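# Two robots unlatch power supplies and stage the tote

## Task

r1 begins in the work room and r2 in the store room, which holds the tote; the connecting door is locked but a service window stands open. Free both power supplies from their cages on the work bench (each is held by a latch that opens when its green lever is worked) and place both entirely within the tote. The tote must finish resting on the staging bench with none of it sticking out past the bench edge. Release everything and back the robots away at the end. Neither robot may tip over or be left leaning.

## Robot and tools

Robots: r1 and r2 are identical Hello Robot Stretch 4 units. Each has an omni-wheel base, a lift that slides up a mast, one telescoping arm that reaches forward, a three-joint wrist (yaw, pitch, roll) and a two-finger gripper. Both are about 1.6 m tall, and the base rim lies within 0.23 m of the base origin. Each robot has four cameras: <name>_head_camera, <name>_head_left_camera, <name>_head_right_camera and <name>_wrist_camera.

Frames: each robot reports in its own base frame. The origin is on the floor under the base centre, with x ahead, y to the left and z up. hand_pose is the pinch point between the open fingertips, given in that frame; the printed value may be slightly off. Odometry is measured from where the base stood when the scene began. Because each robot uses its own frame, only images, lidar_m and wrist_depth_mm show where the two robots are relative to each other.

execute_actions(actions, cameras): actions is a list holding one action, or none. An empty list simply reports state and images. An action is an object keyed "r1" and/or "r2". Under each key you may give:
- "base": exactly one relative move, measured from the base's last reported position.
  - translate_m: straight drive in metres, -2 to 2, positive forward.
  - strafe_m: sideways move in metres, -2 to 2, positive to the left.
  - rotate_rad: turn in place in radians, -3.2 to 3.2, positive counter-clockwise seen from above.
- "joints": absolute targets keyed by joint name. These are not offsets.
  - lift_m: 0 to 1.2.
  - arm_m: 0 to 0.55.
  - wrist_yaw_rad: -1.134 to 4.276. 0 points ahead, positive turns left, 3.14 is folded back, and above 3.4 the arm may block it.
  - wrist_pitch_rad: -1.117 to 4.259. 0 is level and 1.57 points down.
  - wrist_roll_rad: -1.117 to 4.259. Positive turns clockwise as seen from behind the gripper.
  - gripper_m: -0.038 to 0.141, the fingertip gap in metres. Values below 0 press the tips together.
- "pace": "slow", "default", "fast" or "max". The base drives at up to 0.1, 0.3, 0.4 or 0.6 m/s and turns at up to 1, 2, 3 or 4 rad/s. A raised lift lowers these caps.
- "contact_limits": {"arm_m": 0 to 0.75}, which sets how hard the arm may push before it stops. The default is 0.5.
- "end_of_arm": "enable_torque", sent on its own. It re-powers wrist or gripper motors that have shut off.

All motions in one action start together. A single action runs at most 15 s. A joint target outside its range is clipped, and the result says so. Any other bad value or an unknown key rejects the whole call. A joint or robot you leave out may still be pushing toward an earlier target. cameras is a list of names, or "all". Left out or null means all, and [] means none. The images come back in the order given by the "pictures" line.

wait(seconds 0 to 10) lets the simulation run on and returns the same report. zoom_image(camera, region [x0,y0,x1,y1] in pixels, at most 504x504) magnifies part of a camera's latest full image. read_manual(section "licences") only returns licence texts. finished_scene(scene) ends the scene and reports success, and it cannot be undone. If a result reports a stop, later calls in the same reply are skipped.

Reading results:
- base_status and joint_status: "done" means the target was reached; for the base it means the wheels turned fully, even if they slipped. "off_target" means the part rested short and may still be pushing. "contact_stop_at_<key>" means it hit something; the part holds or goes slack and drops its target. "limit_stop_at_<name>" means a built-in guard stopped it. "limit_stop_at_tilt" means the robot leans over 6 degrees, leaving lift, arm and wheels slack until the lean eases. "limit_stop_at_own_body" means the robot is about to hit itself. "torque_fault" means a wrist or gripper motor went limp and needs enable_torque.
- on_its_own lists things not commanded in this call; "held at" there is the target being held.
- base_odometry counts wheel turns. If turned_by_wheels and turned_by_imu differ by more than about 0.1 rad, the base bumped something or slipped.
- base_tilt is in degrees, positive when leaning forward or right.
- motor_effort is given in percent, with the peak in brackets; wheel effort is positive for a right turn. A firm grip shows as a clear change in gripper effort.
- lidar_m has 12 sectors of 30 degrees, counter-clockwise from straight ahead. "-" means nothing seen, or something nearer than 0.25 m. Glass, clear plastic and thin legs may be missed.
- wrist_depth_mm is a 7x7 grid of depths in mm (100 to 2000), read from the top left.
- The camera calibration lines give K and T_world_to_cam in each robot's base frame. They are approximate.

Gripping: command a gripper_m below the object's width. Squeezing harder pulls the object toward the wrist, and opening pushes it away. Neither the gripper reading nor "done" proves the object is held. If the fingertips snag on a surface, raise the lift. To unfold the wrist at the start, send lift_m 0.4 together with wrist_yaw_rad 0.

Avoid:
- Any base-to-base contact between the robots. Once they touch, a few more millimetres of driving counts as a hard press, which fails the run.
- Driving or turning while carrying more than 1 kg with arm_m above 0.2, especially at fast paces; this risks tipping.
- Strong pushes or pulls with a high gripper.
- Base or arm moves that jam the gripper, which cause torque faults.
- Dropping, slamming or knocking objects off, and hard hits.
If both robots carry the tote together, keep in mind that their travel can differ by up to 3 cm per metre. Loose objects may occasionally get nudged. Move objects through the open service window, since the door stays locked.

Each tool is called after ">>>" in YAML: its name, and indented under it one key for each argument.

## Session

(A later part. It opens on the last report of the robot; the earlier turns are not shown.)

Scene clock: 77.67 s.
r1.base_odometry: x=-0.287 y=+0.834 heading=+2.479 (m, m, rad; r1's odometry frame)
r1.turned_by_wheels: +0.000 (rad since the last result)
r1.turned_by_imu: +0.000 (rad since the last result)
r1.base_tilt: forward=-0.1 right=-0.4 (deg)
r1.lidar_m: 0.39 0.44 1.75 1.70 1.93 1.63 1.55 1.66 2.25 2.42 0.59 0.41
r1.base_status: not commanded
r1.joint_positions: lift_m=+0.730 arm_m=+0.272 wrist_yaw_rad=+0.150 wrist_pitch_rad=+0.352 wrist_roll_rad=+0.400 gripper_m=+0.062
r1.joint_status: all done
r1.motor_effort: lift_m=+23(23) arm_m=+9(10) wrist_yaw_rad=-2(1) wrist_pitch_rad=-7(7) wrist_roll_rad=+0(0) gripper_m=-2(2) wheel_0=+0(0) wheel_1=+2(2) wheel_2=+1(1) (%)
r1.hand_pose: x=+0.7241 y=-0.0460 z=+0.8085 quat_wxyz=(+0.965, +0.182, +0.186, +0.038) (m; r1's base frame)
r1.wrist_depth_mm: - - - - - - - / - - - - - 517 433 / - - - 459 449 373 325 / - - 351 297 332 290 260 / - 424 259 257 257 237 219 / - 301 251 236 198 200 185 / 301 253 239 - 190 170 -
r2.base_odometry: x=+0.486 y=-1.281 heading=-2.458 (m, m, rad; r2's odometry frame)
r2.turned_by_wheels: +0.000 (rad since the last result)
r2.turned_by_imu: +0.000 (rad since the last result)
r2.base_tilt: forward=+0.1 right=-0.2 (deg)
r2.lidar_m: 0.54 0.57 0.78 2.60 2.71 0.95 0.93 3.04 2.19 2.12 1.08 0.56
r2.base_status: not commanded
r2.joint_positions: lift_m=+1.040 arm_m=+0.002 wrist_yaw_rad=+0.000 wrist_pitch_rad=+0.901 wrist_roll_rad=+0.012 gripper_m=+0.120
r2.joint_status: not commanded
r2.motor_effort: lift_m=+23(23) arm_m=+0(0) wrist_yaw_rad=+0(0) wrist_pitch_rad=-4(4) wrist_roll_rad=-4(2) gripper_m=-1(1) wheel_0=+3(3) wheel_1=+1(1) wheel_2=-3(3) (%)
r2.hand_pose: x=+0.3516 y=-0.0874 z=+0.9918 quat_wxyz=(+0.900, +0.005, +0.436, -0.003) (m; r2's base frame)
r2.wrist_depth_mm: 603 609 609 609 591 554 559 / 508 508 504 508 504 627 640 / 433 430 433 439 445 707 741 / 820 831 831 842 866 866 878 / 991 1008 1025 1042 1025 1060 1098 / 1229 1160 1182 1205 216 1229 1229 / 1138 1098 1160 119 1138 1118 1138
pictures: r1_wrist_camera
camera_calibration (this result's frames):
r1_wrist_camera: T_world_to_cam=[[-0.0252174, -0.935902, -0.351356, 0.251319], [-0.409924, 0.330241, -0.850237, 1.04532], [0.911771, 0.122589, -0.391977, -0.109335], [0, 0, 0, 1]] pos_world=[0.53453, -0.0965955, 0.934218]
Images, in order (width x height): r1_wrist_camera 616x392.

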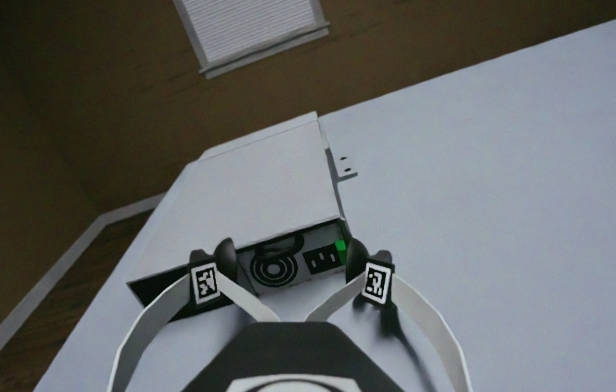

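>>> execute_actions:
  actions:
    - {"r1":{"joints":{"arm_m":0.281,"gripper_m":0.042}}}
  cameras: ["r1_wrist_camera"]

>>> execute_actions:
  actions:
    - {"r1":{"base":{"strafe_m":0.005},"joints":{"lift_m":0.728,"gripper_m":0.034,"arm_m":0.284},"pace":"slow"}}
  cameras: ["r1_wrist_camera"]

>>> execute_actions:
  actions:
    - {"r1":{"joints":{"arm_m":0.292},"pace":"slow"}}
  cameras: ["r1_wrist_camera"]

>>> zoom_image:
  camera: "r1_wrist_camera"
  region: [180, 200, 420, 330]

Scene clock: 78.80 s.
r1.base_odometry: x=-0.287 y=+0.834 heading=+2.478 (m, m, rad; r1's odometry frame)
r1.turned_by_wheels: +0.000 (rad since the last result)
r1.turned_by_imu: +0.000 (rad since the last result)
r1.base_tilt: forward=-0.1 right=-0.3 (deg)
r1.lidar_m: 0.41 0.44 1.71 1.70 1.90 1.64 1.56 1.63 2.24 2.39 0.61 0.42
r1.base_status: not commanded
r1.joint_positions: lift_m=+0.730 arm_m=+0.279 wrist_yaw_rad=+0.147 wrist_pitch_rad=+0.354 wrist_roll_rad=+0.400 gripper_m=+0.042
r1.joint_status: all done
r1.motor_effort: lift_m=+22(23) arm_m=+9(8) wrist_yaw_rad=+7(7) wrist_pitch_rad=-13(13) wrist_roll_rad=+2(0) gripper_m=-4(10) wheel_0=-1(1) wheel_1=+0(1) wheel_2=-1(2) (%)
r1.hand_pose: x=+0.7307 y=-0.0469 z=+0.8079 quat_wxyz=(+0.965, +0.182, +0.187, +0.036) (m; r1's base frame)
r1.wrist_depth_mm: - - - - - - - / - - - - - 508 427 / - - - 452 439 364 322 / - - 343 301 334 286 259 / - 418 256 248 260 234 216 / - 291 198 236 197 198 186 / 294 248 238 - 189 169 -
r2.base_odometry: x=+0.486 y=-1.281 heading=-2.458 (m, m, rad; r2's odometry frame)
r2.turned_by_wheels: +0.000 (rad since the last result)
r2.turned_by_imu: +0.000 (rad since the last result)
r2.base_tilt: forward=+0.2 right=-0.2 (deg)
r2.lidar_m: 0.54 0.56 0.81 2.61 2.73 0.96 0.90 3.05 2.21 2.10 1.10 0.57
r2.base_status: not commanded
r2.joint_positions: lift_m=+1.040 arm_m=+0.002 wrist_yaw_rad=+0.000 wrist_pitch_rad=+0.901 wrist_roll_rad=+0.012 gripper_m=+0.120
r2.joint_status: not commanded
r2.motor_effort: lift_m=+23(23) arm_m=-1(0) wrist_yaw_rad=+0(0) wrist_pitch_rad=-4(3) wrist_roll_rad=-1(2) gripper_m=+0(0) wheel_0=+3(3) wheel_1=+1(1) wheel_2=-3(3) (%)
r2.hand_pose: x=+0.3516 y=-0.0874 z=+0.9918 quat_wxyz=(+0.900, +0.005, +0.436, -0.003) (m; r2's base frame)
r2.wrist_depth_mm: 603 615 615 609 591 554 559 / 508 508 508 504 508 627 640 / 433 430 430 436 442 707 741 / 809 820 842 854 854 878 891 / 1008 1025 1008 1060 1008 1078 1098 / 1229 1182 1182 1205 216 1229 1255 / 1118 1118 1138 119 1118 1098 1138
pictures: r1_wrist_camera
camera_calibration (this result's frames):
r1_wrist_camera: T_world_to_cam=[[-0.0289668, -0.935868, -0.351157, 0.253007], [-0.410546, 0.331445, -0.849468, 1.04775], [0.91138, 0.11956, -0.393818, -0.113771], [0, 0, 0, 1]] pos_world=[0.541166, -0.0968872, 0.934068]
Images, in order (width x height): r1_wrist_camera 616x392.

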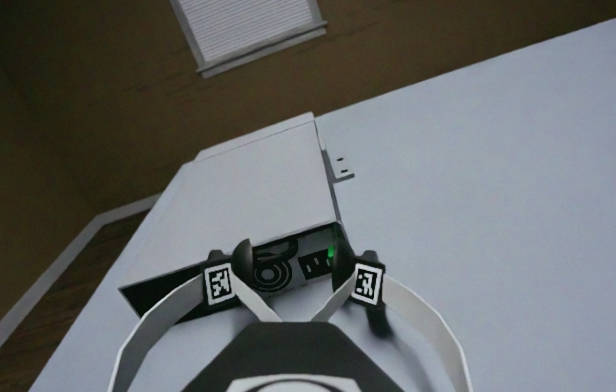

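Scene clock: 79.57 s.
r1.base_odometry: x=-0.290 y=+0.830 heading=+2.478 (m, m, rad; r1's odometry frame)
r1.turned_by_wheels: -0.001 (rad since the last result)
r1.turned_by_imu: -0.001 (rad since the last result)
r1.base_tilt: forward=-0.1 right=-0.4 (deg)
r1.lidar_m: 0.41 0.42 1.73 1.69 1.93 1.65 1.56 1.59 2.25 2.41 0.62 0.43
r1.base_status: done
r1.joint_positions: lift_m=+0.728 arm_m=+0.282 wrist_yaw_rad=+0.145 wrist_pitch_rad=+0.355 wrist_roll_rad=+0.400 gripper_m=+0.034
r1.joint_status: all done
r1.on_its_own: wrist_yaw_rad is at rest, and its effort (+14) is outside its rest range (-13 to +13)
r1.motor_effort: lift_m=+17(21) arm_m=+11(9) wrist_yaw_rad=+14(15) wrist_pitch_rad=-14(14) wrist_roll_rad=-1(3) gripper_m=-8(7) wheel_0=-4(6) wheel_1=+0(1) wheel_2=-3(3) (%)
r1.hand_pose: x=+0.7332 y=-0.0475 z=+0.8062 quat_wxyz=(+0.965, +0.182, +0.187, +0.035) (m; r1's base frame)
r1.wrist_depth_mm: - - - - - - - / - - - - - 508 430 / - - - 436 436 366 320 / - - 340 293 329 286 258 / - 415 255 245 260 232 214 / - 294 248 235 196 197 184 / 291 248 236 - 187 167 -
r2.base_odometry: x=+0.486 y=-1.281 heading=-2.458 (m, m, rad; r2's odometry frame)
r2.turned_by_wheels: +0.000 (rad since the last result)
r2.turned_by_imu: +0.000 (rad since the last result)
r2.base_tilt: forward=+0.1 right=-0.2 (deg)
r2.lidar_m: 0.53 0.55 0.79 2.61 2.72 0.99 0.93 3.05 2.22 2.10 1.11 0.56
r2.base_status: not commanded
r2.joint_positions: lift_m=+1.040 arm_m=+0.002 wrist_yaw_rad=+0.000 wrist_pitch_rad=+0.901 wrist_roll_rad=+0.012 gripper_m=+0.120
r2.joint_status: not commanded
r2.motor_effort: lift_m=+23(23) arm_m=-1(1) wrist_yaw_rad=-1(0) wrist_pitch_rad=-4(4) wrist_roll_rad=-2(1) gripper_m=-1(1) wheel_0=+3(3) wheel_1=+1(1) wheel_2=-3(3) (%)
r2.hand_pose: x=+0.3516 y=-0.0874 z=+0.9918 quat_wxyz=(+0.900, +0.005, +0.436, -0.003) (m; r2's base frame)
r2.wrist_depth_mm: 609 615 615 609 585 554 564 / 504 508 508 508 508 627 634 / 433 433 433 436 445 707 750 / 820 831 842 854 866 878 891 / 991 1008 1025 1060 1025 1060 1098 / 1205 1182 1205 1205 216 1229 1255 / 1138 1138 1160 119 1118 1118 1138
pictures: r1_wrist_camera
camera_calibration (this result's frames):
r1_wrist_camera: T_world_to_cam=[[-0.0311572, -0.935835, -0.351058, 0.25345], [-0.410347, 0.33224, -0.849253, 1.04725], [0.911397, 0.117595, -0.394369, -0.116289], [0, 0, 0, 1]] pos_world=[0.54362, -0.0970774, 0.932499]
Images, in order (width x height): r1_wrist_camera 616x392.

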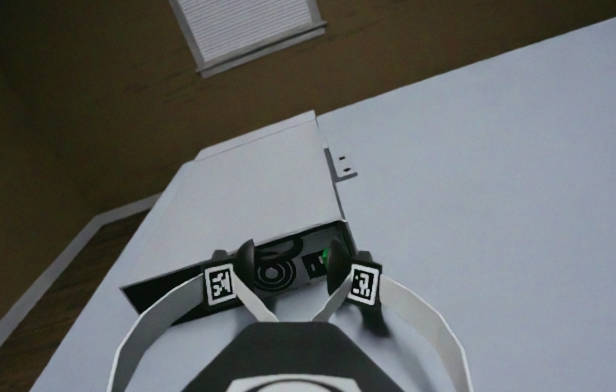

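Scene clock: 80.43 s.
r1.base_odometry: x=-0.290 y=+0.830 heading=+2.478 (m, m, rad; r1's odometry frame)
r1.turned_by_wheels: +0.000 (rad since the last result)
r1.turned_by_imu: +0.000 (rad since the last result)
r1.base_tilt: forward=-0.1 right=-0.4 (deg)
r1.lidar_m: 0.40 0.44 1.75 1.71 1.92 1.63 1.55 1.65 2.28 2.39 0.61 0.45
r1.base_status: not commanded
r1.joint_positions: lift_m=+0.728 arm_m=+0.289 wrist_yaw_rad=+0.143 wrist_pitch_rad=+0.360 wrist_roll_rad=+0.400 gripper_m=+0.034
r1.joint_status: all done
r1.on_its_own: wrist_yaw_rad is at rest, and its effort (+17) is outside its rest range (-13 to +13); wrist_pitch_rad is at rest, and its effort (-29) is outside its rest range (-23 to +23)
r1.motor_effort: lift_m=+17(17) arm_m=+17(17) wrist_yaw_rad=+17(19) wrist_pitch_rad=-29(28) wrist_roll_rad=+0(2) gripper_m=-4(5) wheel_0=-1(4) wheel_1=+1(1) wheel_2=-9(9) (%)
r1.hand_pose: x=+0.7395 y=-0.0480 z=+0.8050 quat_wxyz=(+0.964, +0.182, +0.189, +0.033) (m; r1's base frame)
r1.wrist_depth_mm: - - - - - - - / - - - - - 492 418 / - - - 427 427 357 315 / - - 332 290 324 281 255 / - 379 248 239 254 229 211 / - 268 192 233 189 194 182 / 287 246 235 - 185 166 -
r2.base_odometry: x=+0.486 y=-1.281 heading=-2.458 (m, m, rad; r2's odometry frame)
r2.turned_by_wheels: +0.000 (rad since the last result)
r2.turned_by_imu: +0.000 (rad since the last result)
r2.base_tilt: forward=+0.1 right=-0.2 (deg)
r2.lidar_m: 0.52 0.57 0.77 2.62 2.73 0.98 0.91 3.01 2.20 2.10 1.11 0.56
r2.base_status: not commanded
r2.joint_positions: lift_m=+1.040 arm_m=+0.002 wrist_yaw_rad=+0.000 wrist_pitch_rad=+0.901 wrist_roll_rad=+0.012 gripper_m=+0.120
r2.joint_status: not commanded
r2.motor_effort: lift_m=+23(23) arm_m=+0(0) wrist_yaw_rad=+0(0) wrist_pitch_rad=-4(4) wrist_roll_rad=-2(0) gripper_m=+0(1) wheel_0=+3(3) wheel_1=+1(1) wheel_2=-3(3) (%)
r2.hand_pose: x=+0.3516 y=-0.0874 z=+0.9918 quat_wxyz=(+0.900, +0.005, +0.436, -0.003) (m; r2's base frame)
r2.wrist_depth_mm: 609 609 615 609 591 554 559 / 504 504 508 508 504 627 640 / 433 436 433 439 442 707 741 / 809 820 854 842 866 866 878 / 991 1008 1025 1060 1025 1098 1098 / 1205 1160 1182 1229 215 1205 1255 / 1160 1138 1160 119 1138 1118 1160
pictures: r1_wrist_camera
camera_calibration (this result's frames):
r1_wrist_camera: T_world_to_cam=[[-0.0342646, -0.936106, -0.350046, 0.254168], [-0.413762, 0.332112, -0.847645, 1.05018], [0.90974, 0.115792, -0.398705, -0.1179], [0, 0, 0, 1]] pos_world=[0.550494, -0.0971982, 0.932145]
Images, in order (width x height): r1_wrist_camera 616x392.

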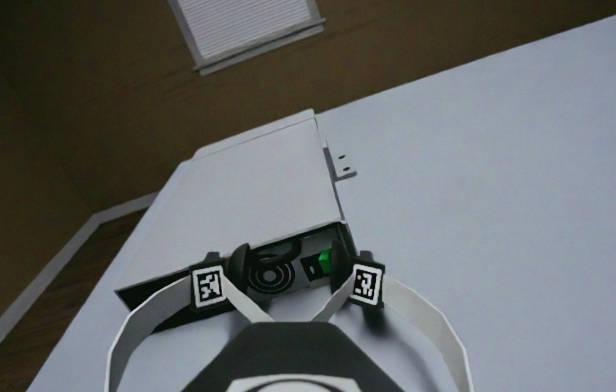

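Region (180, 200, 420, 330) of r1_wrist_camera's 616x392 image, scaled by 2.100; it fills the top 273 rows of this view, and the rest is white.

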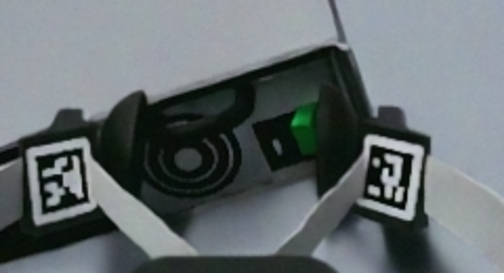

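>>> execute_actions:
  actions:
    - {"r1":{"joints":{"arm_m":0.298,"gripper_m":0.0,"lift_m":0.726},"pace":"slow"}}
  cameras: ["r1_wrist_camera"]

>>> execute_actions:
  actions:
    - {"r1":{"joints":{"arm_m":0.307,"gripper_m":-0.038,"lift_m":0.724},"pace":"slow"}}
  cameras: ["r1_wrist_camera"]

>>> zoom_image:
  camera: "r1_wrist_camera"
  region: [180, 200, 420, 330]

Scene clock: 82.20 s.
r1.base_odometry: x=-0.290 y=+0.830 heading=+2.478 (m, m, rad; r1's odometry frame)
r1.turned_by_wheels: +0.000 (rad since the last result)
r1.turned_by_imu: +0.005 (rad since the last result)
r1.base_tilt: forward=-0.1 right=-0.3 (deg)
r1.lidar_m: 0.41 0.42 1.74 1.69 1.94 1.64 1.56 1.65 2.26 2.41 0.61 0.45
r1.base_status: not commanded
r1.joint_positions: lift_m=+0.726 arm_m=+0.295 wrist_yaw_rad=+0.141 wrist_pitch_rad=+0.360 wrist_roll_rad=+0.399 gripper_m=+0.001
r1.joint_status: all done
r1.on_its_own: wrist_yaw_rad is at rest, and its effort (+24) is outside its rest range (-13 to +13); wrist_pitch_rad is at rest, and its effort (-29) is outside its rest range (-23 to +23)
r1.motor_effort: lift_m=+17(18) arm_m=+15(18) wrist_yaw_rad=+24(36) wrist_pitch_rad=-29(34) wrist_roll_rad=+1(1) gripper_m=-21(21) wheel_0=+0(1) wheel_1=+1(3) wheel_2=-11(14) (%)
r1.hand_pose: x=+0.7459 y=-0.0485 z=+0.8029 quat_wxyz=(+0.964, +0.182, +0.189, +0.033) (m; r1's base frame)
r1.wrist_depth_mm: - - - - - - - / - - - - - 492 413 / - - - 407 424 351 309 / - - 325 274 317 276 251 / - 370 241 232 249 227 208 / - 240 198 232 188 186 180 / 278 240 230 - 184 165 -
r2.base_odometry: x=+0.486 y=-1.281 heading=-2.458 (m, m, rad; r2's odometry frame)
r2.turned_by_wheels: +0.000 (rad since the last result)
r2.turned_by_imu: +0.000 (rad since the last result)
r2.base_tilt: forward=+0.1 right=-0.2 (deg)
r2.lidar_m: 0.54 0.55 0.78 2.59 2.71 0.94 0.91 3.03 2.22 2.10 1.12 0.57
r2.base_status: not commanded
r2.joint_positions: lift_m=+1.040 arm_m=+0.002 wrist_yaw_rad=+0.000 wrist_pitch_rad=+0.901 wrist_roll_rad=+0.012 gripper_m=+0.120
r2.joint_status: not commanded
r2.motor_effort: lift_m=+23(23) arm_m=-1(0) wrist_yaw_rad=+0(0) wrist_pitch_rad=-4(4) wrist_roll_rad=-1(2) gripper_m=+0(1) wheel_0=+3(3) wheel_1=+1(1) wheel_2=-3(3) (%)
r2.hand_pose: x=+0.3516 y=-0.0874 z=+0.9918 quat_wxyz=(+0.900, +0.005, +0.436, -0.003) (m; r2's base frame)
r2.wrist_depth_mm: 603 609 609 615 585 549 564 / 508 512 508 504 504 627 634 / 433 433 436 436 442 707 732 / 820 820 842 854 866 891 878 / 991 1008 1042 1042 1025 1078 1098 / 1229 1182 1160 1205 216 1229 1255 / 1118 1118 1138 119 1138 1138 1160
pictures: r1_wrist_camera
camera_calibration (this result's frames):
r1_wrist_camera: T_world_to_cam=[[-0.0358108, -0.936147, -0.34978, 0.254173], [-0.413674, 0.332497, -0.847537, 1.05104], [0.90972, 0.114344, -0.399167, -0.124181], [0, 0, 0, 1]] pos_world=[0.556862, -0.0973259, 0.930135]
Images, in order (width x height): r1_wrist_camera 616x392.

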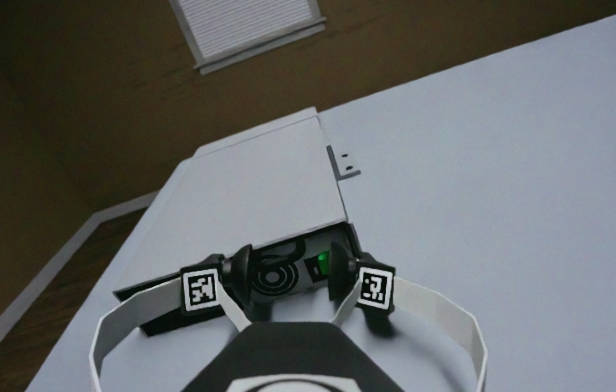

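Scene clock: 83.63 s.
r1.base_odometry: x=-0.290 y=+0.830 heading=+2.478 (m, m, rad; r1's odometry frame)
r1.turned_by_wheels: +0.000 (rad since the last result)
r1.turned_by_imu: +0.000 (rad since the last result)
r1.base_tilt: forward=-0.1 right=-0.4 (deg)
r1.lidar_m: 0.40 0.43 1.73 1.70 1.94 1.62 1.54 1.64 2.26 2.41 0.57 0.43
r1.base_status: not commanded
r1.joint_positions: lift_m=+0.724 arm_m=+0.304 wrist_yaw_rad=+0.142 wrist_pitch_rad=+0.362 wrist_roll_rad=+0.399 gripper_m=-0.037
r1.joint_status: all done
r1.on_its_own: wrist_yaw_rad is at rest, and its effort (+21) is outside its rest range (-13 to +13); wrist_pitch_rad is at rest, and its effort (-36) is outside its rest range (-23 to +23)
r1.motor_effort: lift_m=+16(15) arm_m=+16(17) wrist_yaw_rad=+21(29) wrist_pitch_rad=-36(36) wrist_roll_rad=+4(1) gripper_m=-25(25) wheel_0=+0(0) wheel_1=+2(2) wheel_2=-11(12) (%)
r1.hand_pose: x=+0.7545 y=-0.0484 z=+0.8003 quat_wxyz=(+0.964, +0.182, +0.190, +0.033) (m; r1's base frame)
r1.wrist_depth_mm: - - - - - - - / - - - - - 477 402 / - - 634 392 410 343 304 / - - 314 266 310 270 247 / - 297 234 225 242 222 205 / 1983 168 199 228 182 179 178 / 271 242 225 - 180 163 -
r2.base_odometry: x=+0.486 y=-1.281 heading=-2.458 (m, m, rad; r2's odometry frame)
r2.turned_by_wheels: +0.000 (rad since the last result)
r2.turned_by_imu: +0.000 (rad since the last result)
r2.base_tilt: forward=+0.1 right=-0.2 (deg)
r2.lidar_m: 0.51 0.55 0.79 2.60 2.70 0.99 0.92 3.03 2.19 2.11 1.14 0.56
r2.base_status: not commanded
r2.joint_positions: lift_m=+1.040 arm_m=+0.002 wrist_yaw_rad=+0.000 wrist_pitch_rad=+0.901 wrist_roll_rad=+0.012 gripper_m=+0.120
r2.joint_status: not commanded
r2.motor_effort: lift_m=+23(23) arm_m=+0(0) wrist_yaw_rad=+0(0) wrist_pitch_rad=-4(3) wrist_roll_rad=+0(4) gripper_m=-1(1) wheel_0=+2(3) wheel_1=+1(1) wheel_2=-3(3) (%)
r2.hand_pose: x=+0.3516 y=-0.0874 z=+0.9918 quat_wxyz=(+0.900, +0.005, +0.436, -0.003) (m; r2's base frame)
r2.wrist_depth_mm: 609 609 615 609 585 549 559 / 508 508 508 504 508 627 634 / 433 433 436 439 445 707 741 / 820 831 831 854 854 878 891 / 991 1008 1042 1042 1025 1078 1098 / 1229 1182 1182 1229 216 1229 1255 / 1138 1118 1160 119 1160 1138 1138
pictures: r1_wrist_camera
camera_calibration (this result's frames):
r1_wrist_camera: T_world_to_cam=[[-0.0360614, -0.936374, -0.349147, 0.253317], [-0.415392, 0.331807, -0.846967, 1.05325], [0.908927, 0.11449, -0.400928, -0.131036], [0, 0, 0, 1]] pos_world=[0.565748, -0.0972733, 0.927975]
Images, in order (width x height): r1_wrist_camera 616x392.

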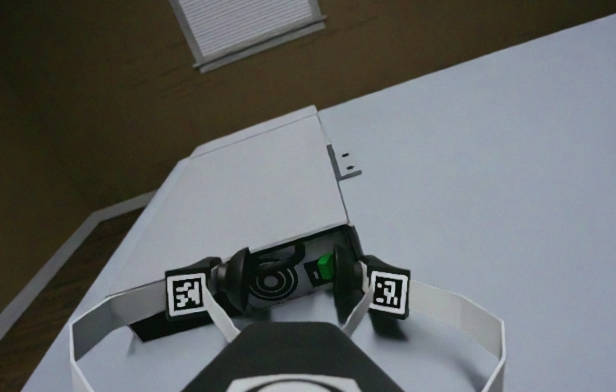

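Region (180, 200, 420, 330) of r1_wrist_camera's 616x392 image, scaled by 2.100; it fills the top 273 rows of this view, and the rest is white.

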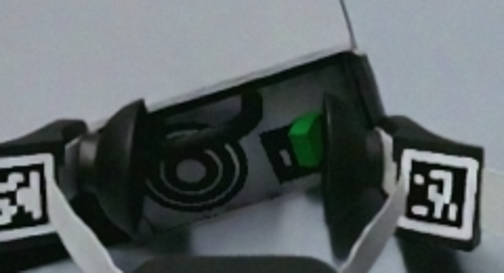

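Better centred on pads. Pull.

>>> execute_actions:
  actions:
    - {"r1":{"base":{"strafe_m":-0.005},"joints":{"arm_m":0.297},"pace":"slow"}}
  cameras: ["r1_wrist_camera"]

>>> execute_actions:
  actions:
    - {"r1":{"base":{"strafe_m":-0.003},"joints":{"arm_m":0.292},"pace":"slow"}}
  cameras: ["r1_wrist_camera"]

>>> zoom_image:
  camera: "r1_wrist_camera"
  region: [180, 200, 420, 330]

Scene clock: 84.73 s.
r1.base_odometry: x=-0.287 y=+0.834 heading=+2.478 (m, m, rad; r1's odometry frame)
r1.turned_by_wheels: +0.000 (rad since the last result)
r1.turned_by_imu: +0.001 (rad since the last result)
r1.base_tilt: forward=-0.1 right=-0.4 (deg)
r1.lidar_m: 0.41 0.43 1.75 1.68 1.92 1.64 1.55 1.63 2.31 2.41 0.59 0.42
r1.base_status: done
r1.joint_positions: lift_m=+0.724 arm_m=+0.298 wrist_yaw_rad=+0.151 wrist_pitch_rad=+0.357 wrist_roll_rad=+0.399 gripper_m=-0.037
r1.joint_status: all done
r1.motor_effort: lift_m=+17(17) arm_m=-7(16) wrist_yaw_rad=-4(23) wrist_pitch_rad=-20(36) wrist_roll_rad=+3(4) gripper_m=-30(28) wheel_0=+5(6) wheel_1=+2(2) wheel_2=-2(10) (%)
r1.hand_pose: x=+0.7496 y=-0.0458 z=+0.8017 quat_wxyz=(+0.965, +0.181, +0.188, +0.038) (m; r1's base frame)
r1.wrist_depth_mm: - - - - - - - / - - - - - 488 413 / - - - 404 415 351 309 / - - 325 272 317 276 249 / - 387 240 228 245 225 208 / 1921 167 193 232 181 182 179 / 279 244 229 - 182 164 -
r2.base_odometry: x=+0.486 y=-1.281 heading=-2.458 (m, m, rad; r2's odometry frame)
r2.turned_by_wheels: +0.000 (rad since the last result)
r2.turned_by_imu: +0.000 (rad since the last result)
r2.base_tilt: forward=+0.1 right=-0.2 (deg)
r2.lidar_m: 0.53 0.55 0.80 2.59 2.72 0.98 0.92 3.05 2.22 2.12 1.11 0.56
r2.base_status: not commanded
r2.joint_positions: lift_m=+1.040 arm_m=+0.002 wrist_yaw_rad=+0.000 wrist_pitch_rad=+0.901 wrist_roll_rad=+0.012 gripper_m=+0.120
r2.joint_status: not commanded
r2.motor_effort: lift_m=+23(23) arm_m=-1(1) wrist_yaw_rad=+0(0) wrist_pitch_rad=-4(4) wrist_roll_rad=+0(1) gripper_m=+0(1) wheel_0=+3(3) wheel_1=+1(1) wheel_2=-3(3) (%)
r2.hand_pose: x=+0.3516 y=-0.0874 z=+0.9918 quat_wxyz=(+0.900, +0.005, +0.436, -0.003) (m; r2's base frame)
r2.wrist_depth_mm: 609 609 615 609 591 554 559 / 504 508 504 508 504 634 640 / 433 433 433 436 442 699 741 / 809 820 831 854 866 878 891 / 1008 1008 1025 1042 1025 1078 1078 / 1205 1160 1182 1205 215 1229 1255 / 1138 1098 1138 119 1138 1138 1138
pictures: r1_wrist_camera
camera_calibration (this result's frames):
r1_wrist_camera: T_world_to_cam=[[-0.0255124, -0.936433, -0.349917, 0.248832], [-0.413862, 0.32852, -0.848995, 1.05186], [0.909982, 0.123158, -0.395936, -0.130681], [0, 0, 0, 1]] pos_world=[0.560592, -0.0964489, 0.928356]
Images, in order (width x height): r1_wrist_camera 616x392.

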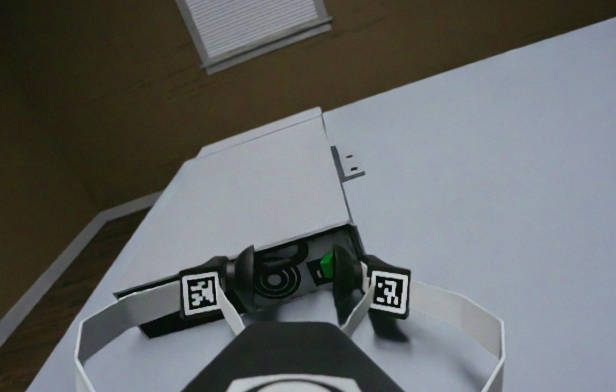

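Scene clock: 85.47 s.
r1.base_odometry: x=-0.285 y=+0.836 heading=+2.479 (m, m, rad; r1's odometry frame)
r1.turned_by_wheels: +0.001 (rad since the last result)
r1.turned_by_imu: +0.001 (rad since the last result)
r1.base_tilt: forward=-0.1 right=-0.4 (deg)
r1.lidar_m: 0.39 0.43 1.77 1.69 1.93 1.64 1.55 1.66 2.21 2.41 0.59 0.45
r1.base_status: done
r1.joint_positions: lift_m=+0.724 arm_m=+0.293 wrist_yaw_rad=+0.157 wrist_pitch_rad=+0.354 wrist_roll_rad=+0.401 gripper_m=-0.037
r1.joint_status: all done
r1.on_its_own: wrist_yaw_rad is at rest, and its effort (-20) is outside its rest range (-13 to +13)
r1.motor_effort: lift_m=+17(17) arm_m=-8(11) wrist_yaw_rad=-20(21) wrist_pitch_rad=-12(20) wrist_roll_rad=-3(1) gripper_m=-29(29) wheel_0=+8(9) wheel_1=+3(3) wheel_2=+4(4) (%)
r1.hand_pose: x=+0.7453 y=-0.0442 z=+0.8025 quat_wxyz=(+0.965, +0.182, +0.187, +0.041) (m; r1's base frame)
r1.wrist_depth_mm: - - - - - - - / - - - - - 496 415 / - - - 407 424 355 309 / - - 332 274 320 278 250 / - 407 246 230 247 225 208 / - 163 195 230 181 185 179 / 294 244 232 - 183 163 -
r2.base_odometry: x=+0.486 y=-1.281 heading=-2.458 (m, m, rad; r2's odometry frame)
r2.turned_by_wheels: +0.000 (rad since the last result)
r2.turned_by_imu: +0.000 (rad since the last result)
r2.base_tilt: forward=+0.1 right=-0.2 (deg)
r2.lidar_m: 0.54 0.56 0.78 2.61 2.71 0.97 0.92 3.05 2.21 2.10 1.09 0.57
r2.base_status: not commanded
r2.joint_positions: lift_m=+1.040 arm_m=+0.002 wrist_yaw_rad=+0.000 wrist_pitch_rad=+0.901 wrist_roll_rad=+0.012 gripper_m=+0.120
r2.joint_status: not commanded
r2.motor_effort: lift_m=+23(23) arm_m=-1(0) wrist_yaw_rad=+0(0) wrist_pitch_rad=-4(4) wrist_roll_rad=+0(2) gripper_m=-1(0) wheel_0=+2(3) wheel_1=+1(1) wheel_2=-2(3) (%)
r2.hand_pose: x=+0.3516 y=-0.0874 z=+0.9918 quat_wxyz=(+0.900, +0.005, +0.436, -0.003) (m; r2's base frame)
r2.wrist_depth_mm: 603 615 609 609 591 549 564 / 508 504 508 508 504 627 634 / 433 433 433 436 442 707 741 / 809 820 831 854 866 866 891 / 991 1008 1008 1042 1025 1098 1078 / 1205 1138 1182 1229 215 1205 1229 / 1138 1118 1138 119 1138 1138 1138
pictures: r1_wrist_camera
camera_calibration (this result's frames):
r1_wrist_camera: T_world_to_cam=[[-0.0199021, -0.935826, -0.3519, 0.24795], [-0.413219, 0.328201, -0.849432, 1.0501], [0.910414, 0.128506, -0.393233, -0.128922], [0, 0, 0, 1]] pos_world=[0.556227, -0.0960373, 0.928542]
Images, in order (width x height): r1_wrist_camera 616x392.

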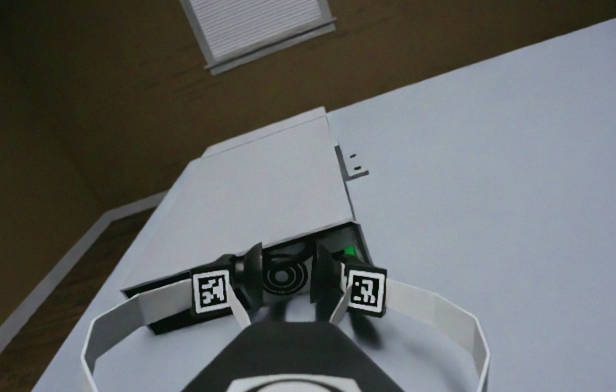

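Region (180, 200, 420, 330) of r1_wrist_camera's 616x392 image, scaled by 2.100; it fills the top 273 rows of this view, and the rest is white.

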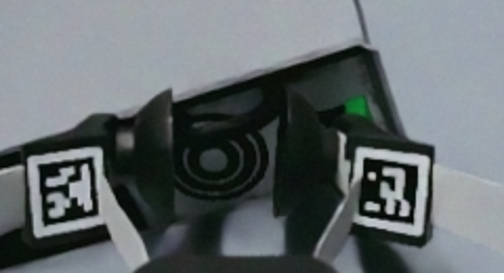

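>>> execute_actions:
  actions:
    - {"r1":{"joints":{"arm_m":0.25,"gripper_m":0.03}}}
  cameras: []

>>> execute_actions:
  actions:
    - {"r1":{"joints":{"lift_m":0.93,"gripper_m":0.14,"wrist_roll_rad":0,"wrist_yaw_rad":0.05}}}
  cameras: []

>>> execute_actions:
  actions:
    - {"r1":{"base":{"strafe_m":0.04},"joints":{"arm_m":0.48,"wrist_pitch_rad":1.4}}}
  cameras: ["r1_wrist_camera"]

Scene clock: 87.73 s.
r1.base_odometry: x=-0.285 y=+0.836 heading=+2.478 (m, m, rad; r1's odometry frame)
r1.turned_by_wheels: -0.001 (rad since the last result)
r1.turned_by_imu: -0.001 (rad since the last result)
r1.base_tilt: forward=-0.1 right=-0.3 (deg)
r1.lidar_m: 0.41 0.45 1.75 1.71 1.91 1.63 1.55 1.62 2.28 2.39 0.61 0.43
r1.base_status: not commanded
r1.joint_positions: lift_m=+0.724 arm_m=+0.252 wrist_yaw_rad=+0.150 wrist_pitch_rad=+0.352 wrist_roll_rad=+0.400 gripper_m=+0.030
r1.joint_status: all done
r1.motor_effort: lift_m=+18(18) arm_m=-9(13) wrist_yaw_rad=-1(26) wrist_pitch_rad=-7(13) wrist_roll_rad=-1(4) gripper_m=-5(28) wheel_0=+0(8) wheel_1=+0(3) wheel_2=+0(5) (%)
r1.hand_pose: x=+0.7033 y=-0.0460 z=+0.8028 quat_wxyz=(+0.965, +0.182, +0.186, +0.037) (m; r1's base frame)
r1.wrist_depth_mm: - - - - - - 621 / - - - - - 496 418 / - - - 427 433 357 314 / - - 334 281 322 279 253 / - 394 278 279 254 229 210 / - 306 192 212 189 193 181 / 289 241 234 - 183 164 -
r2.base_odometry: x=+0.486 y=-1.281 heading=-2.458 (m, m, rad; r2's odometry frame)
r2.turned_by_wheels: +0.000 (rad since the last result)
r2.turned_by_imu: +0.001 (rad since the last result)
r2.base_tilt: forward=+0.1 right=-0.2 (deg)
r2.lidar_m: 0.53 0.56 0.78 2.58 2.71 0.94 0.92 3.03 2.21 2.09 1.12 0.57
r2.base_status: not commanded
r2.joint_positions: lift_m=+1.040 arm_m=+0.002 wrist_yaw_rad=+0.000 wrist_pitch_rad=+0.901 wrist_roll_rad=+0.012 gripper_m=+0.120
r2.joint_status: not commanded
r2.motor_effort: lift_m=+23(23) arm_m=+0(1) wrist_yaw_rad=+0(0) wrist_pitch_rad=-4(4) wrist_roll_rad=-2(1) gripper_m=-1(1) wheel_0=+3(3) wheel_1=+1(1) wheel_2=-3(2) (%)
r2.hand_pose: x=+0.3516 y=-0.0874 z=+0.9918 quat_wxyz=(+0.900, +0.005, +0.436, -0.003) (m; r2's base frame)
r2.wrist_depth_mm: 603 609 609 609 585 554 559 / 508 508 508 508 504 621 634 / 436 433 433 439 442 707 741 / 809 820 842 842 854 866 891 / 991 1008 1008 1042 1025 1098 1098 / 1205 1160 1182 1205 216 1229 1229 / 1138 1118 1138 119 1118 1118 1138
pictures: none
No camera images: the call's "cameras" was empty. Leave "cameras" out to get every camera's image.

Scene clock: 89.83 s.
r1.base_odometry: x=-0.285 y=+0.836 heading=+2.478 (m, m, rad; r1's odometry frame)
r1.turned_by_wheels: +0.000 (rad since the last result)
r1.turned_by_imu: +0.000 (rad since the last result)
r1.base_tilt: forward=+0.0 right=-0.3 (deg)
r1.lidar_m: 0.42 0.41 1.73 1.69 1.92 1.62 1.55 1.63 2.24 2.41 0.58 0.42
r1.base_status: not commanded
r1.joint_positions: lift_m=+0.930 arm_m=+0.252 wrist_yaw_rad=+0.050 wrist_pitch_rad=+0.352 wrist_roll_rad=+0.000 gripper_m=+0.140
r1.joint_status: all done
r1.motor_effort: lift_m=+23(23) arm_m=-9(9) wrist_yaw_rad=-4(4) wrist_pitch_rad=-8(8) wrist_roll_rad=-2(7) gripper_m=+0(3) wheel_0=+0(0) wheel_1=+0(0) wheel_2=+0(0) (%)
r1.hand_pose: x=+0.6973 y=-0.0737 z=+1.0084 quat_wxyz=(+0.984, -0.004, +0.175, +0.025) (m; r1's base frame)
r1.wrist_depth_mm: - - - - - - - / - - - - - - - / - - - - - - - / - - - - - - - / 1921 1808 603 647 676 683 707 / 1537 500 430 469 500 525 549 / 1308 427 399 - 469 452 459
r2.base_odometry: x=+0.486 y=-1.281 heading=-2.458 (m, m, rad; r2's odometry frame)
r2.turned_by_wheels: +0.000 (rad since the last result)
r2.turned_by_imu: +0.001 (rad since the last result)
r2.base_tilt: forward=+0.1 right=-0.2 (deg)
r2.lidar_m: 0.54 0.57 0.80 2.58 2.71 0.97 0.92 3.05 2.20 2.12 1.11 0.57
r2.base_status: not commanded
r2.joint_positions: lift_m=+1.040 arm_m=+0.002 wrist_yaw_rad=+0.000 wrist_pitch_rad=+0.901 wrist_roll_rad=+0.012 gripper_m=+0.120
r2.joint_status: not commanded
r2.motor_effort: lift_m=+23(23) arm_m=+0(0) wrist_yaw_rad=+0(0) wrist_pitch_rad=-4(4) wrist_roll_rad=+0(1) gripper_m=-2(0) wheel_0=+3(3) wheel_1=+1(1) wheel_2=-3(3) (%)
r2.hand_pose: x=+0.3516 y=-0.0874 z=+0.9918 quat_wxyz=(+0.900, +0.005, +0.436, -0.003) (m; r2's base frame)
r2.wrist_depth_mm: 609 609 603 609 591 554 564 / 508 504 508 508 508 621 640 / 436 433 430 439 445 715 732 / 820 831 831 854 866 878 891 / 991 1008 1008 1060 1025 1078 1098 / 1205 1160 1182 1255 215 1229 1255 / 1138 1118 1138 119 1160 1118 1138
pictures: none
No camera images: the call's "cameras" was empty. Leave "cameras" out to get every camera's image.

Scene clock: 91.63 s.
r1.base_odometry: x=-0.310 y=+0.804 heading=+2.478 (m, m, rad; r1's odometry frame)
r1.turned_by_wheels: +0.000 (rad since the last result)
r1.turned_by_imu: +0.000 (rad since the last result)
r1.base_tilt: forward=+0.0 right=-0.4 (deg)
r1.lidar_m: 0.41 0.45 1.69 1.66 1.88 1.60 1.56 1.65 2.27 2.45 0.61 0.43
r1.base_status: done
r1.joint_positions: lift_m=+0.930 arm_m=+0.478 wrist_yaw_rad=+0.050 wrist_pitch_rad=+1.400 wrist_roll_rad=+0.000 gripper_m=+0.140
r1.joint_status: all done
r1.motor_effort: lift_m=+23(23) arm_m=+9(7) wrist_yaw_rad=-3(1) wrist_pitch_rad=-1(4) wrist_roll_rad=-3(2) gripper_m=+0(0) wheel_0=+0(8) wheel_1=-2(4) wheel_2=+0(1) (%)
r1.hand_pose: x=+0.7027 y=-0.0849 z=+0.8237 quat_wxyz=(+0.765, -0.016, +0.644, +0.019) (m; r1's base frame)
r1.wrist_depth_mm: 294 252 252 255 307 310 312 / 290 248 249 253 301 306 309 / 285 243 246 247 298 301 304 / 281 283 286 264 294 296 300 / 277 278 282 287 287 291 293 / 273 273 278 282 283 289 290 / 270 272 273 - 282 283 286
r2.base_odometry: x=+0.486 y=-1.281 heading=-2.458 (m, m, rad; r2's odometry frame)
r2.turned_by_wheels: +0.000 (rad since the last result)
r2.turned_by_imu: +0.000 (rad since the last result)
r2.base_tilt: forward=+0.1 right=-0.2 (deg)
r2.lidar_m: 0.54 0.56 0.78 2.60 2.71 0.97 0.93 3.04 2.19 2.12 1.10 0.58
r2.base_status: not commanded
r2.joint_positions: lift_m=+1.040 arm_m=+0.002 wrist_yaw_rad=+0.000 wrist_pitch_rad=+0.901 wrist_roll_rad=+0.012 gripper_m=+0.120
r2.joint_status: not commanded
r2.motor_effort: lift_m=+23(23) arm_m=-1(0) wrist_yaw_rad=+0(0) wrist_pitch_rad=-4(4) wrist_roll_rad=-1(1) gripper_m=-2(0) wheel_0=+3(3) wheel_1=+1(1) wheel_2=-2(3) (%)
r2.hand_pose: x=+0.3516 y=-0.0874 z=+0.9918 quat_wxyz=(+0.900, +0.005, +0.436, -0.003) (m; r2's base frame)
r2.wrist_depth_mm: 609 603 615 609 585 554 559 / 504 508 508 508 504 627 640 / 430 433 433 439 442 707 741 / 820 820 831 842 878 866 891 / 1008 1008 1025 1042 1025 1060 1098 / 1205 1182 1182 1229 215 1205 1229 / 1138 1118 1138 119 1138 1118 1138
pictures: r1_wrist_camera
camera_calibration (this result's frames):
r1_wrist_camera: T_world_to_cam=[[0.046683, -0.998353, 0.0333346, -0.152942], [-0.990283, -0.0506305, -0.129527, 0.844138], [0.131001, -0.026964, -0.991015, 0.950322], [0, 0, 0, 1]] pos_world=[0.718582, -0.0843268, 1.05622]
Images, in order (width x height): r1_wrist_camera 616x392.

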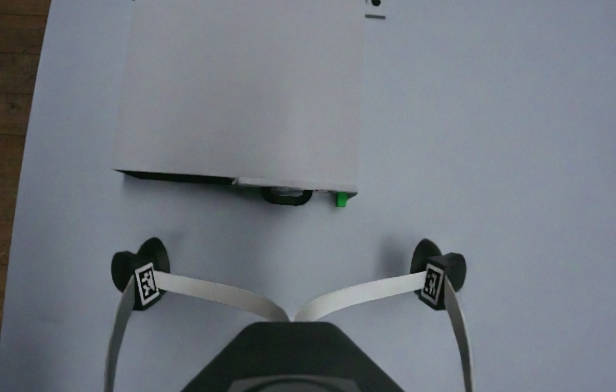

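>>> zoom_image:
  camera: "r1_wrist_camera"
  region: [220, 150, 380, 230]

Region (220, 150, 380, 230) of r1_wrist_camera's 616x392 image, scaled by 3.150.

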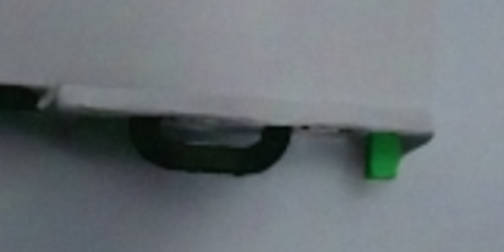

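>>> execute_actions:
  actions:
    - {"r1":{"base":{"strafe_m":0.012},"joints":{"arm_m":0.25,"wrist_pitch_rad":0.35,"wrist_yaw_rad":-0.03,"wrist_roll_rad":0.33,"gripper_m":0.062}}}
  cameras: []

>>> execute_actions:
  actions:
    - {"r1":{"joints":{"lift_m":0.726,"arm_m":0.265}}}
  cameras: ["r1_wrist_camera","r1_head_camera"]

>>> zoom_image:
  camera: "r1_head_camera"
  region: [150, 280, 270, 380]

Scene clock: 94.10 s.
r1.base_odometry: x=-0.317 y=+0.795 heading=+2.478 (m, m, rad; r1's odometry frame)
r1.turned_by_wheels: +0.000 (rad since the last result)
r1.turned_by_imu: +0.000 (rad since the last result)
r1.base_tilt: forward=+0.0 right=-0.3 (deg)
r1.lidar_m: 0.41 0.45 1.64 1.65 1.85 1.65 1.55 1.64 2.27 2.45 0.59 0.43
r1.base_status: done
r1.joint_positions: lift_m=+0.930 arm_m=+0.252 wrist_yaw_rad=-0.030 wrist_pitch_rad=+0.352 wrist_roll_rad=+0.330 gripper_m=+0.062
r1.joint_status: all done
r1.motor_effort: lift_m=+23(22) arm_m=-9(9) wrist_yaw_rad=-2(5) wrist_pitch_rad=-8(13) wrist_roll_rad=+1(3) gripper_m=-1(2) wheel_0=-1(10) wheel_1=+0(2) wheel_2=+1(3) (%)
r1.hand_pose: x=+0.6905 y=-0.0955 z=+1.0084 quat_wxyz=(+0.971, +0.164, +0.170, -0.043) (m; r1's base frame)
r1.wrist_depth_mm: - - - - - - - / - - - - - - - / - - - - - - 778 / - - - - 750 661 609 / - - 723 591 569 544 492 / - - 473 455 199 455 418 / 1756 1576 508 - 418 384 366
r2.base_odometry: x=+0.486 y=-1.281 heading=-2.458 (m, m, rad; r2's odometry frame)
r2.turned_by_wheels: +0.000 (rad since the last result)
r2.turned_by_imu: +0.001 (rad since the last result)
r2.base_tilt: forward=+0.1 right=-0.2 (deg)
r2.lidar_m: 0.53 0.57 0.78 2.61 2.74 0.98 0.93 3.04 2.22 2.11 1.12 0.56
r2.base_status: not commanded
r2.joint_positions: lift_m=+1.040 arm_m=+0.002 wrist_yaw_rad=+0.000 wrist_pitch_rad=+0.901 wrist_roll_rad=+0.012 gripper_m=+0.120
r2.joint_status: not commanded
r2.motor_effort: lift_m=+23(23) arm_m=-1(0) wrist_yaw_rad=+0(0) wrist_pitch_rad=-3(4) wrist_roll_rad=-2(2) gripper_m=-1(1) wheel_0=+3(3) wheel_1=+1(1) wheel_2=-3(3) (%)
r2.hand_pose: x=+0.3516 y=-0.0874 z=+0.9918 quat_wxyz=(+0.900, +0.005, +0.436, -0.003) (m; r2's base frame)
r2.wrist_depth_mm: 603 609 615 609 591 549 559 / 508 508 504 504 508 627 640 / 430 433 430 436 442 715 750 / 809 831 831 842 854 878 891 / 991 991 1008 1042 1008 1060 1098 / 1229 1160 1182 1229 215 1255 1229 / 1138 1098 1118 119 1138 1118 1138
pictures: none
No camera images: the call's "cameras" was empty. Leave "cameras" out to get every camera's image.

Scene clock: 96.03 s.
r1.base_odometry: x=-0.317 y=+0.795 heading=+2.478 (m, m, rad; r1's odometry frame)
r1.turned_by_wheels: +0.000 (rad since the last result)
r1.turned_by_imu: +0.000 (rad since the last result)
r1.base_tilt: forward=+0.0 right=-0.3 (deg)
r1.lidar_m: 0.41 0.45 1.67 1.66 1.87 1.62 1.54 1.60 2.25 2.46 0.60 0.42
r1.base_status: not commanded
r1.joint_positions: lift_m=+0.726 arm_m=+0.263 wrist_yaw_rad=-0.030 wrist_pitch_rad=+0.352 wrist_roll_rad=+0.330 gripper_m=+0.062
r1.joint_status: all done
r1.motor_effort: lift_m=+17(21) arm_m=+9(9) wrist_yaw_rad=-1(2) wrist_pitch_rad=-8(7) wrist_roll_rad=-2(2) gripper_m=-1(2) wheel_0=-1(1) wheel_1=+0(0) wheel_2=+1(1) (%)
r1.hand_pose: x=+0.7024 y=-0.0955 z=+0.8049 quat_wxyz=(+0.971, +0.164, +0.170, -0.043) (m; r1's base frame)
r1.wrist_depth_mm: - - - - - - - / - - - - - 585 500 / - - 512 500 469 399 355 / - 634 332 301 340 303 276 / - 332 273 279 258 243 229 / 1808 287 241 232 198 203 190 / 262 236 229 - 189 172 -
r2.base_odometry: x=+0.486 y=-1.281 heading=-2.458 (m, m, rad; r2's odometry frame)
r2.turned_by_wheels: +0.000 (rad since the last result)
r2.turned_by_imu: +0.000 (rad since the last result)
r2.base_tilt: forward=+0.1 right=-0.2 (deg)
r2.lidar_m: 0.53 0.57 0.79 2.61 2.72 0.98 0.93 3.04 2.20 2.11 1.09 0.58
r2.base_status: not commanded
r2.joint_positions: lift_m=+1.040 arm_m=+0.002 wrist_yaw_rad=+0.000 wrist_pitch_rad=+0.901 wrist_roll_rad=+0.012 gripper_m=+0.120
r2.joint_status: not commanded
r2.motor_effort: lift_m=+23(23) arm_m=-1(0) wrist_yaw_rad=+0(1) wrist_pitch_rad=-3(4) wrist_roll_rad=-2(1) gripper_m=-2(1) wheel_0=+3(3) wheel_1=+1(1) wheel_2=-3(3) (%)
r2.hand_pose: x=+0.3516 y=-0.0874 z=+0.9918 quat_wxyz=(+0.900, +0.005, +0.436, -0.003) (m; r2's base frame)
r2.wrist_depth_mm: 609 609 609 615 591 549 559 / 504 504 504 504 504 627 634 / 433 433 430 436 442 715 741 / 820 820 842 842 866 866 866 / 991 1008 1025 1060 1025 1078 1098 / 1205 1160 1182 1229 216 1229 1255 / 1160 1118 1138 119 1118 1138 1160
pictures: r1_head_camera, r1_wrist_camera
camera_calibration (this result's frames):
r1_wrist_camera: T_world_to_cam=[[-0.170556, -0.941723, -0.289944, 0.255264], [-0.354808, 0.333213, -0.873545, 1.03006], [0.919251, -0.0461137, -0.390962, -0.106999], [0, 0, 0, 1]] pos_world=[0.507368, -0.107773, 0.93198]
Images, in order (width x height): r1_head_camera 420x560, r1_wrist_camera 616x392.

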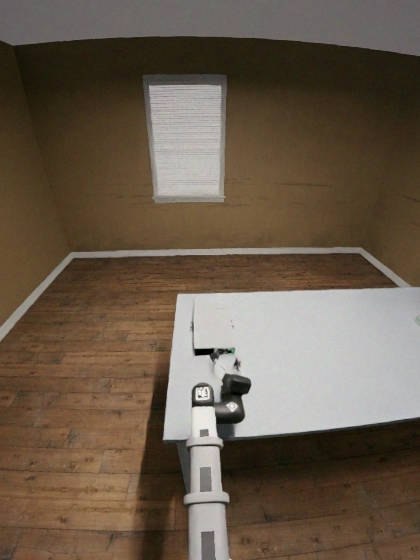

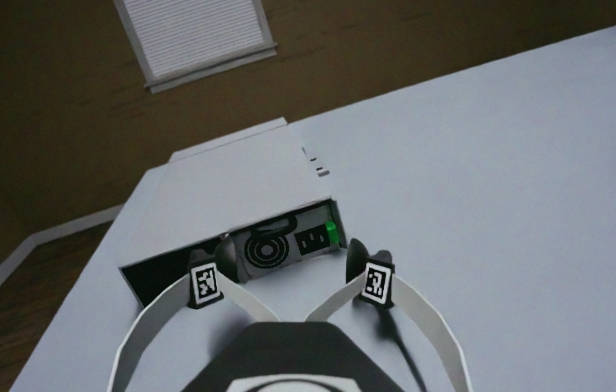

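Region (150, 280, 270, 380) of r1_head_camera's 420x560 image, scaled by 4.200, with more detail than that image has.

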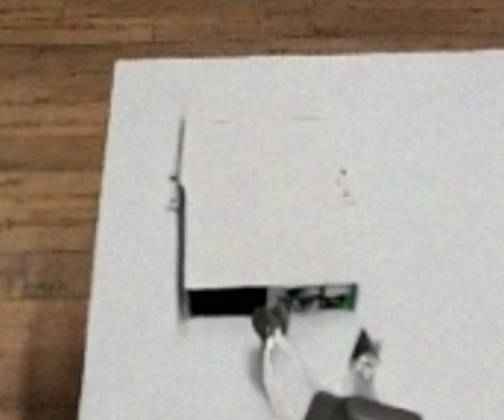

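>>> execute_actions:
  actions:
    - {"r1":{"base":{"strafe_m":-0.008},"joints":{"arm_m":0.27,"wrist_yaw_rad":0.0}}}
  cameras: []

>>> execute_actions:
  actions:
    - {"r1":{"joints":{"arm_m":0.286}}}
  cameras: ["r1_wrist_camera"]

Scene clock: 96.90 s.
r1.base_odometry: x=-0.312 y=+0.801 heading=+2.478 (m, m, rad; r1's odometry frame)
r1.turned_by_wheels: +0.000 (rad since the last result)
r1.turned_by_imu: +0.000 (rad since the last result)
r1.base_tilt: forward=-0.1 right=-0.2 (deg)
r1.lidar_m: 0.41 0.43 1.71 1.63 1.86 1.64 1.56 1.64 2.28 2.45 0.61 0.43
r1.base_status: done
r1.joint_positions: lift_m=+0.726 arm_m=+0.268 wrist_yaw_rad=+0.000 wrist_pitch_rad=+0.352 wrist_roll_rad=+0.330 gripper_m=+0.062
r1.joint_status: all done
r1.motor_effort: lift_m=+17(17) arm_m=+9(8) wrist_yaw_rad=+0(2) wrist_pitch_rad=-7(8) wrist_roll_rad=+0(1) gripper_m=-2(3) wheel_0=-1(5) wheel_1=+1(2) wheel_2=+1(1) (%)
r1.hand_pose: x=+0.7101 y=-0.0875 z=+0.8049 quat_wxyz=(+0.971, +0.162, +0.173, -0.029) (m; r1's base frame)
r1.wrist_depth_mm: - - - - - - - / - - - - - 574 504 / - - 512 496 466 397 351 / - - 332 301 342 300 276 / - 342 267 273 258 243 229 / 1808 286 242 234 199 203 190 / 262 236 230 - 189 173 -
r2.base_odometry: x=+0.486 y=-1.281 heading=-2.458 (m, m, rad; r2's odometry frame)
r2.turned_by_wheels: +0.000 (rad since the last result)
r2.turned_by_imu: +0.000 (rad since the last result)
r2.base_tilt: forward=+0.2 right=-0.2 (deg)
r2.lidar_m: 0.54 0.55 0.78 2.62 2.72 0.97 0.91 3.04 2.22 2.11 1.09 0.57
r2.base_status: not commanded
r2.joint_positions: lift_m=+1.040 arm_m=+0.002 wrist_yaw_rad=+0.000 wrist_pitch_rad=+0.901 wrist_roll_rad=+0.012 gripper_m=+0.120
r2.joint_status: not commanded
r2.motor_effort: lift_m=+23(23) arm_m=+0(0) wrist_yaw_rad=+0(0) wrist_pitch_rad=-4(4) wrist_roll_rad=-1(1) gripper_m=-1(1) wheel_0=+3(2) wheel_1=+1(1) wheel_2=-3(3) (%)
r2.hand_pose: x=+0.3516 y=-0.0874 z=+0.9918 quat_wxyz=(+0.900, +0.005, +0.436, -0.003) (m; r2's base frame)
r2.wrist_depth_mm: 609 609 609 603 585 549 564 / 504 512 508 504 504 627 634 / 433 433 433 439 445 715 741 / 820 831 831 842 854 866 878 / 991 1025 1025 1042 1025 1098 1098 / 1205 1160 1182 1229 215 1229 1255 / 1138 1138 1138 119 1138 1118 1138
pictures: none
No camera images: the call's "cameras" was empty. Leave "cameras" out to get every camera's image.

Scene clock: 97.57 s.
r1.base_odometry: x=-0.312 y=+0.801 heading=+2.478 (m, m, rad; r1's odometry frame)
r1.turned_by_wheels: +0.000 (rad since the last result)
r1.turned_by_imu: +0.000 (rad since the last result)
r1.base_tilt: forward=+0.0 right=-0.3 (deg)
r1.lidar_m: 0.37 0.45 1.66 1.63 1.86 1.65 1.56 1.63 2.26 2.44 0.61 0.42
r1.base_status: not commanded
r1.joint_positions: lift_m=+0.726 arm_m=+0.284 wrist_yaw_rad=+0.000 wrist_pitch_rad=+0.352 wrist_roll_rad=+0.330 gripper_m=+0.062
r1.joint_status: all done
r1.motor_effort: lift_m=+17(17) arm_m=+9(8) wrist_yaw_rad=-1(0) wrist_pitch_rad=-8(8) wrist_roll_rad=-1(1) gripper_m=-2(2) wheel_0=-1(1) wheel_1=+1(1) wheel_2=+1(1) (%)
r1.hand_pose: x=+0.7261 y=-0.0874 z=+0.8049 quat_wxyz=(+0.971, +0.162, +0.173, -0.029) (m; r1's base frame)
r1.wrist_depth_mm: - - - - - - - / - - - - - 574 504 / - - - 484 466 397 353 / - - 332 296 342 301 274 / - 317 255 258 258 242 227 / 1756 273 244 233 199 204 190 / 260 238 230 - 190 173 -
r2.base_odometry: x=+0.486 y=-1.281 heading=-2.458 (m, m, rad; r2's odometry frame)
r2.turned_by_wheels: +0.000 (rad since the last result)
r2.turned_by_imu: +0.000 (rad since the last result)
r2.base_tilt: forward=+0.1 right=-0.2 (deg)
r2.lidar_m: 0.53 0.55 0.80 2.61 2.71 0.99 0.92 3.04 2.20 2.13 1.09 0.56
r2.base_status: not commanded
r2.joint_positions: lift_m=+1.040 arm_m=+0.002 wrist_yaw_rad=+0.000 wrist_pitch_rad=+0.901 wrist_roll_rad=+0.012 gripper_m=+0.120
r2.joint_status: not commanded
r2.motor_effort: lift_m=+23(23) arm_m=+0(0) wrist_yaw_rad=+0(0) wrist_pitch_rad=-4(4) wrist_roll_rad=-3(1) gripper_m=+0(2) wheel_0=+3(3) wheel_1=+1(1) wheel_2=-3(2) (%)
r2.hand_pose: x=+0.3516 y=-0.0874 z=+0.9918 quat_wxyz=(+0.900, +0.005, +0.436, -0.003) (m; r2's base frame)
r2.wrist_depth_mm: 609 609 609 603 591 554 559 / 500 504 508 504 504 627 640 / 433 433 433 439 442 707 741 / 820 820 842 842 866 878 891 / 991 1008 1025 1042 1025 1060 1098 / 1182 1160 1182 1229 215 1255 1255 / 1138 1118 1138 119 1138 1118 1138
pictures: r1_wrist_camera
camera_calibration (this result's frames):
r1_wrist_camera: T_world_to_cam=[[-0.142129, -0.946428, -0.289953, 0.245903], [-0.364666, 0.322388, -0.873547, 1.04198], [0.920227, -0.0184205, -0.390951, -0.126716], [0, 0, 0, 1]] pos_world=[0.531533, -0.105527, 0.931981]
Images, in order (width x height): r1_wrist_camera 616x392.

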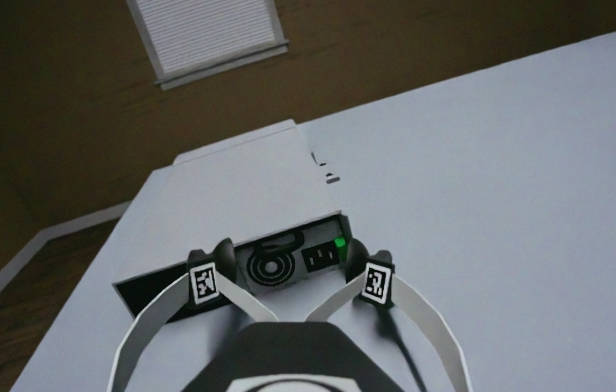

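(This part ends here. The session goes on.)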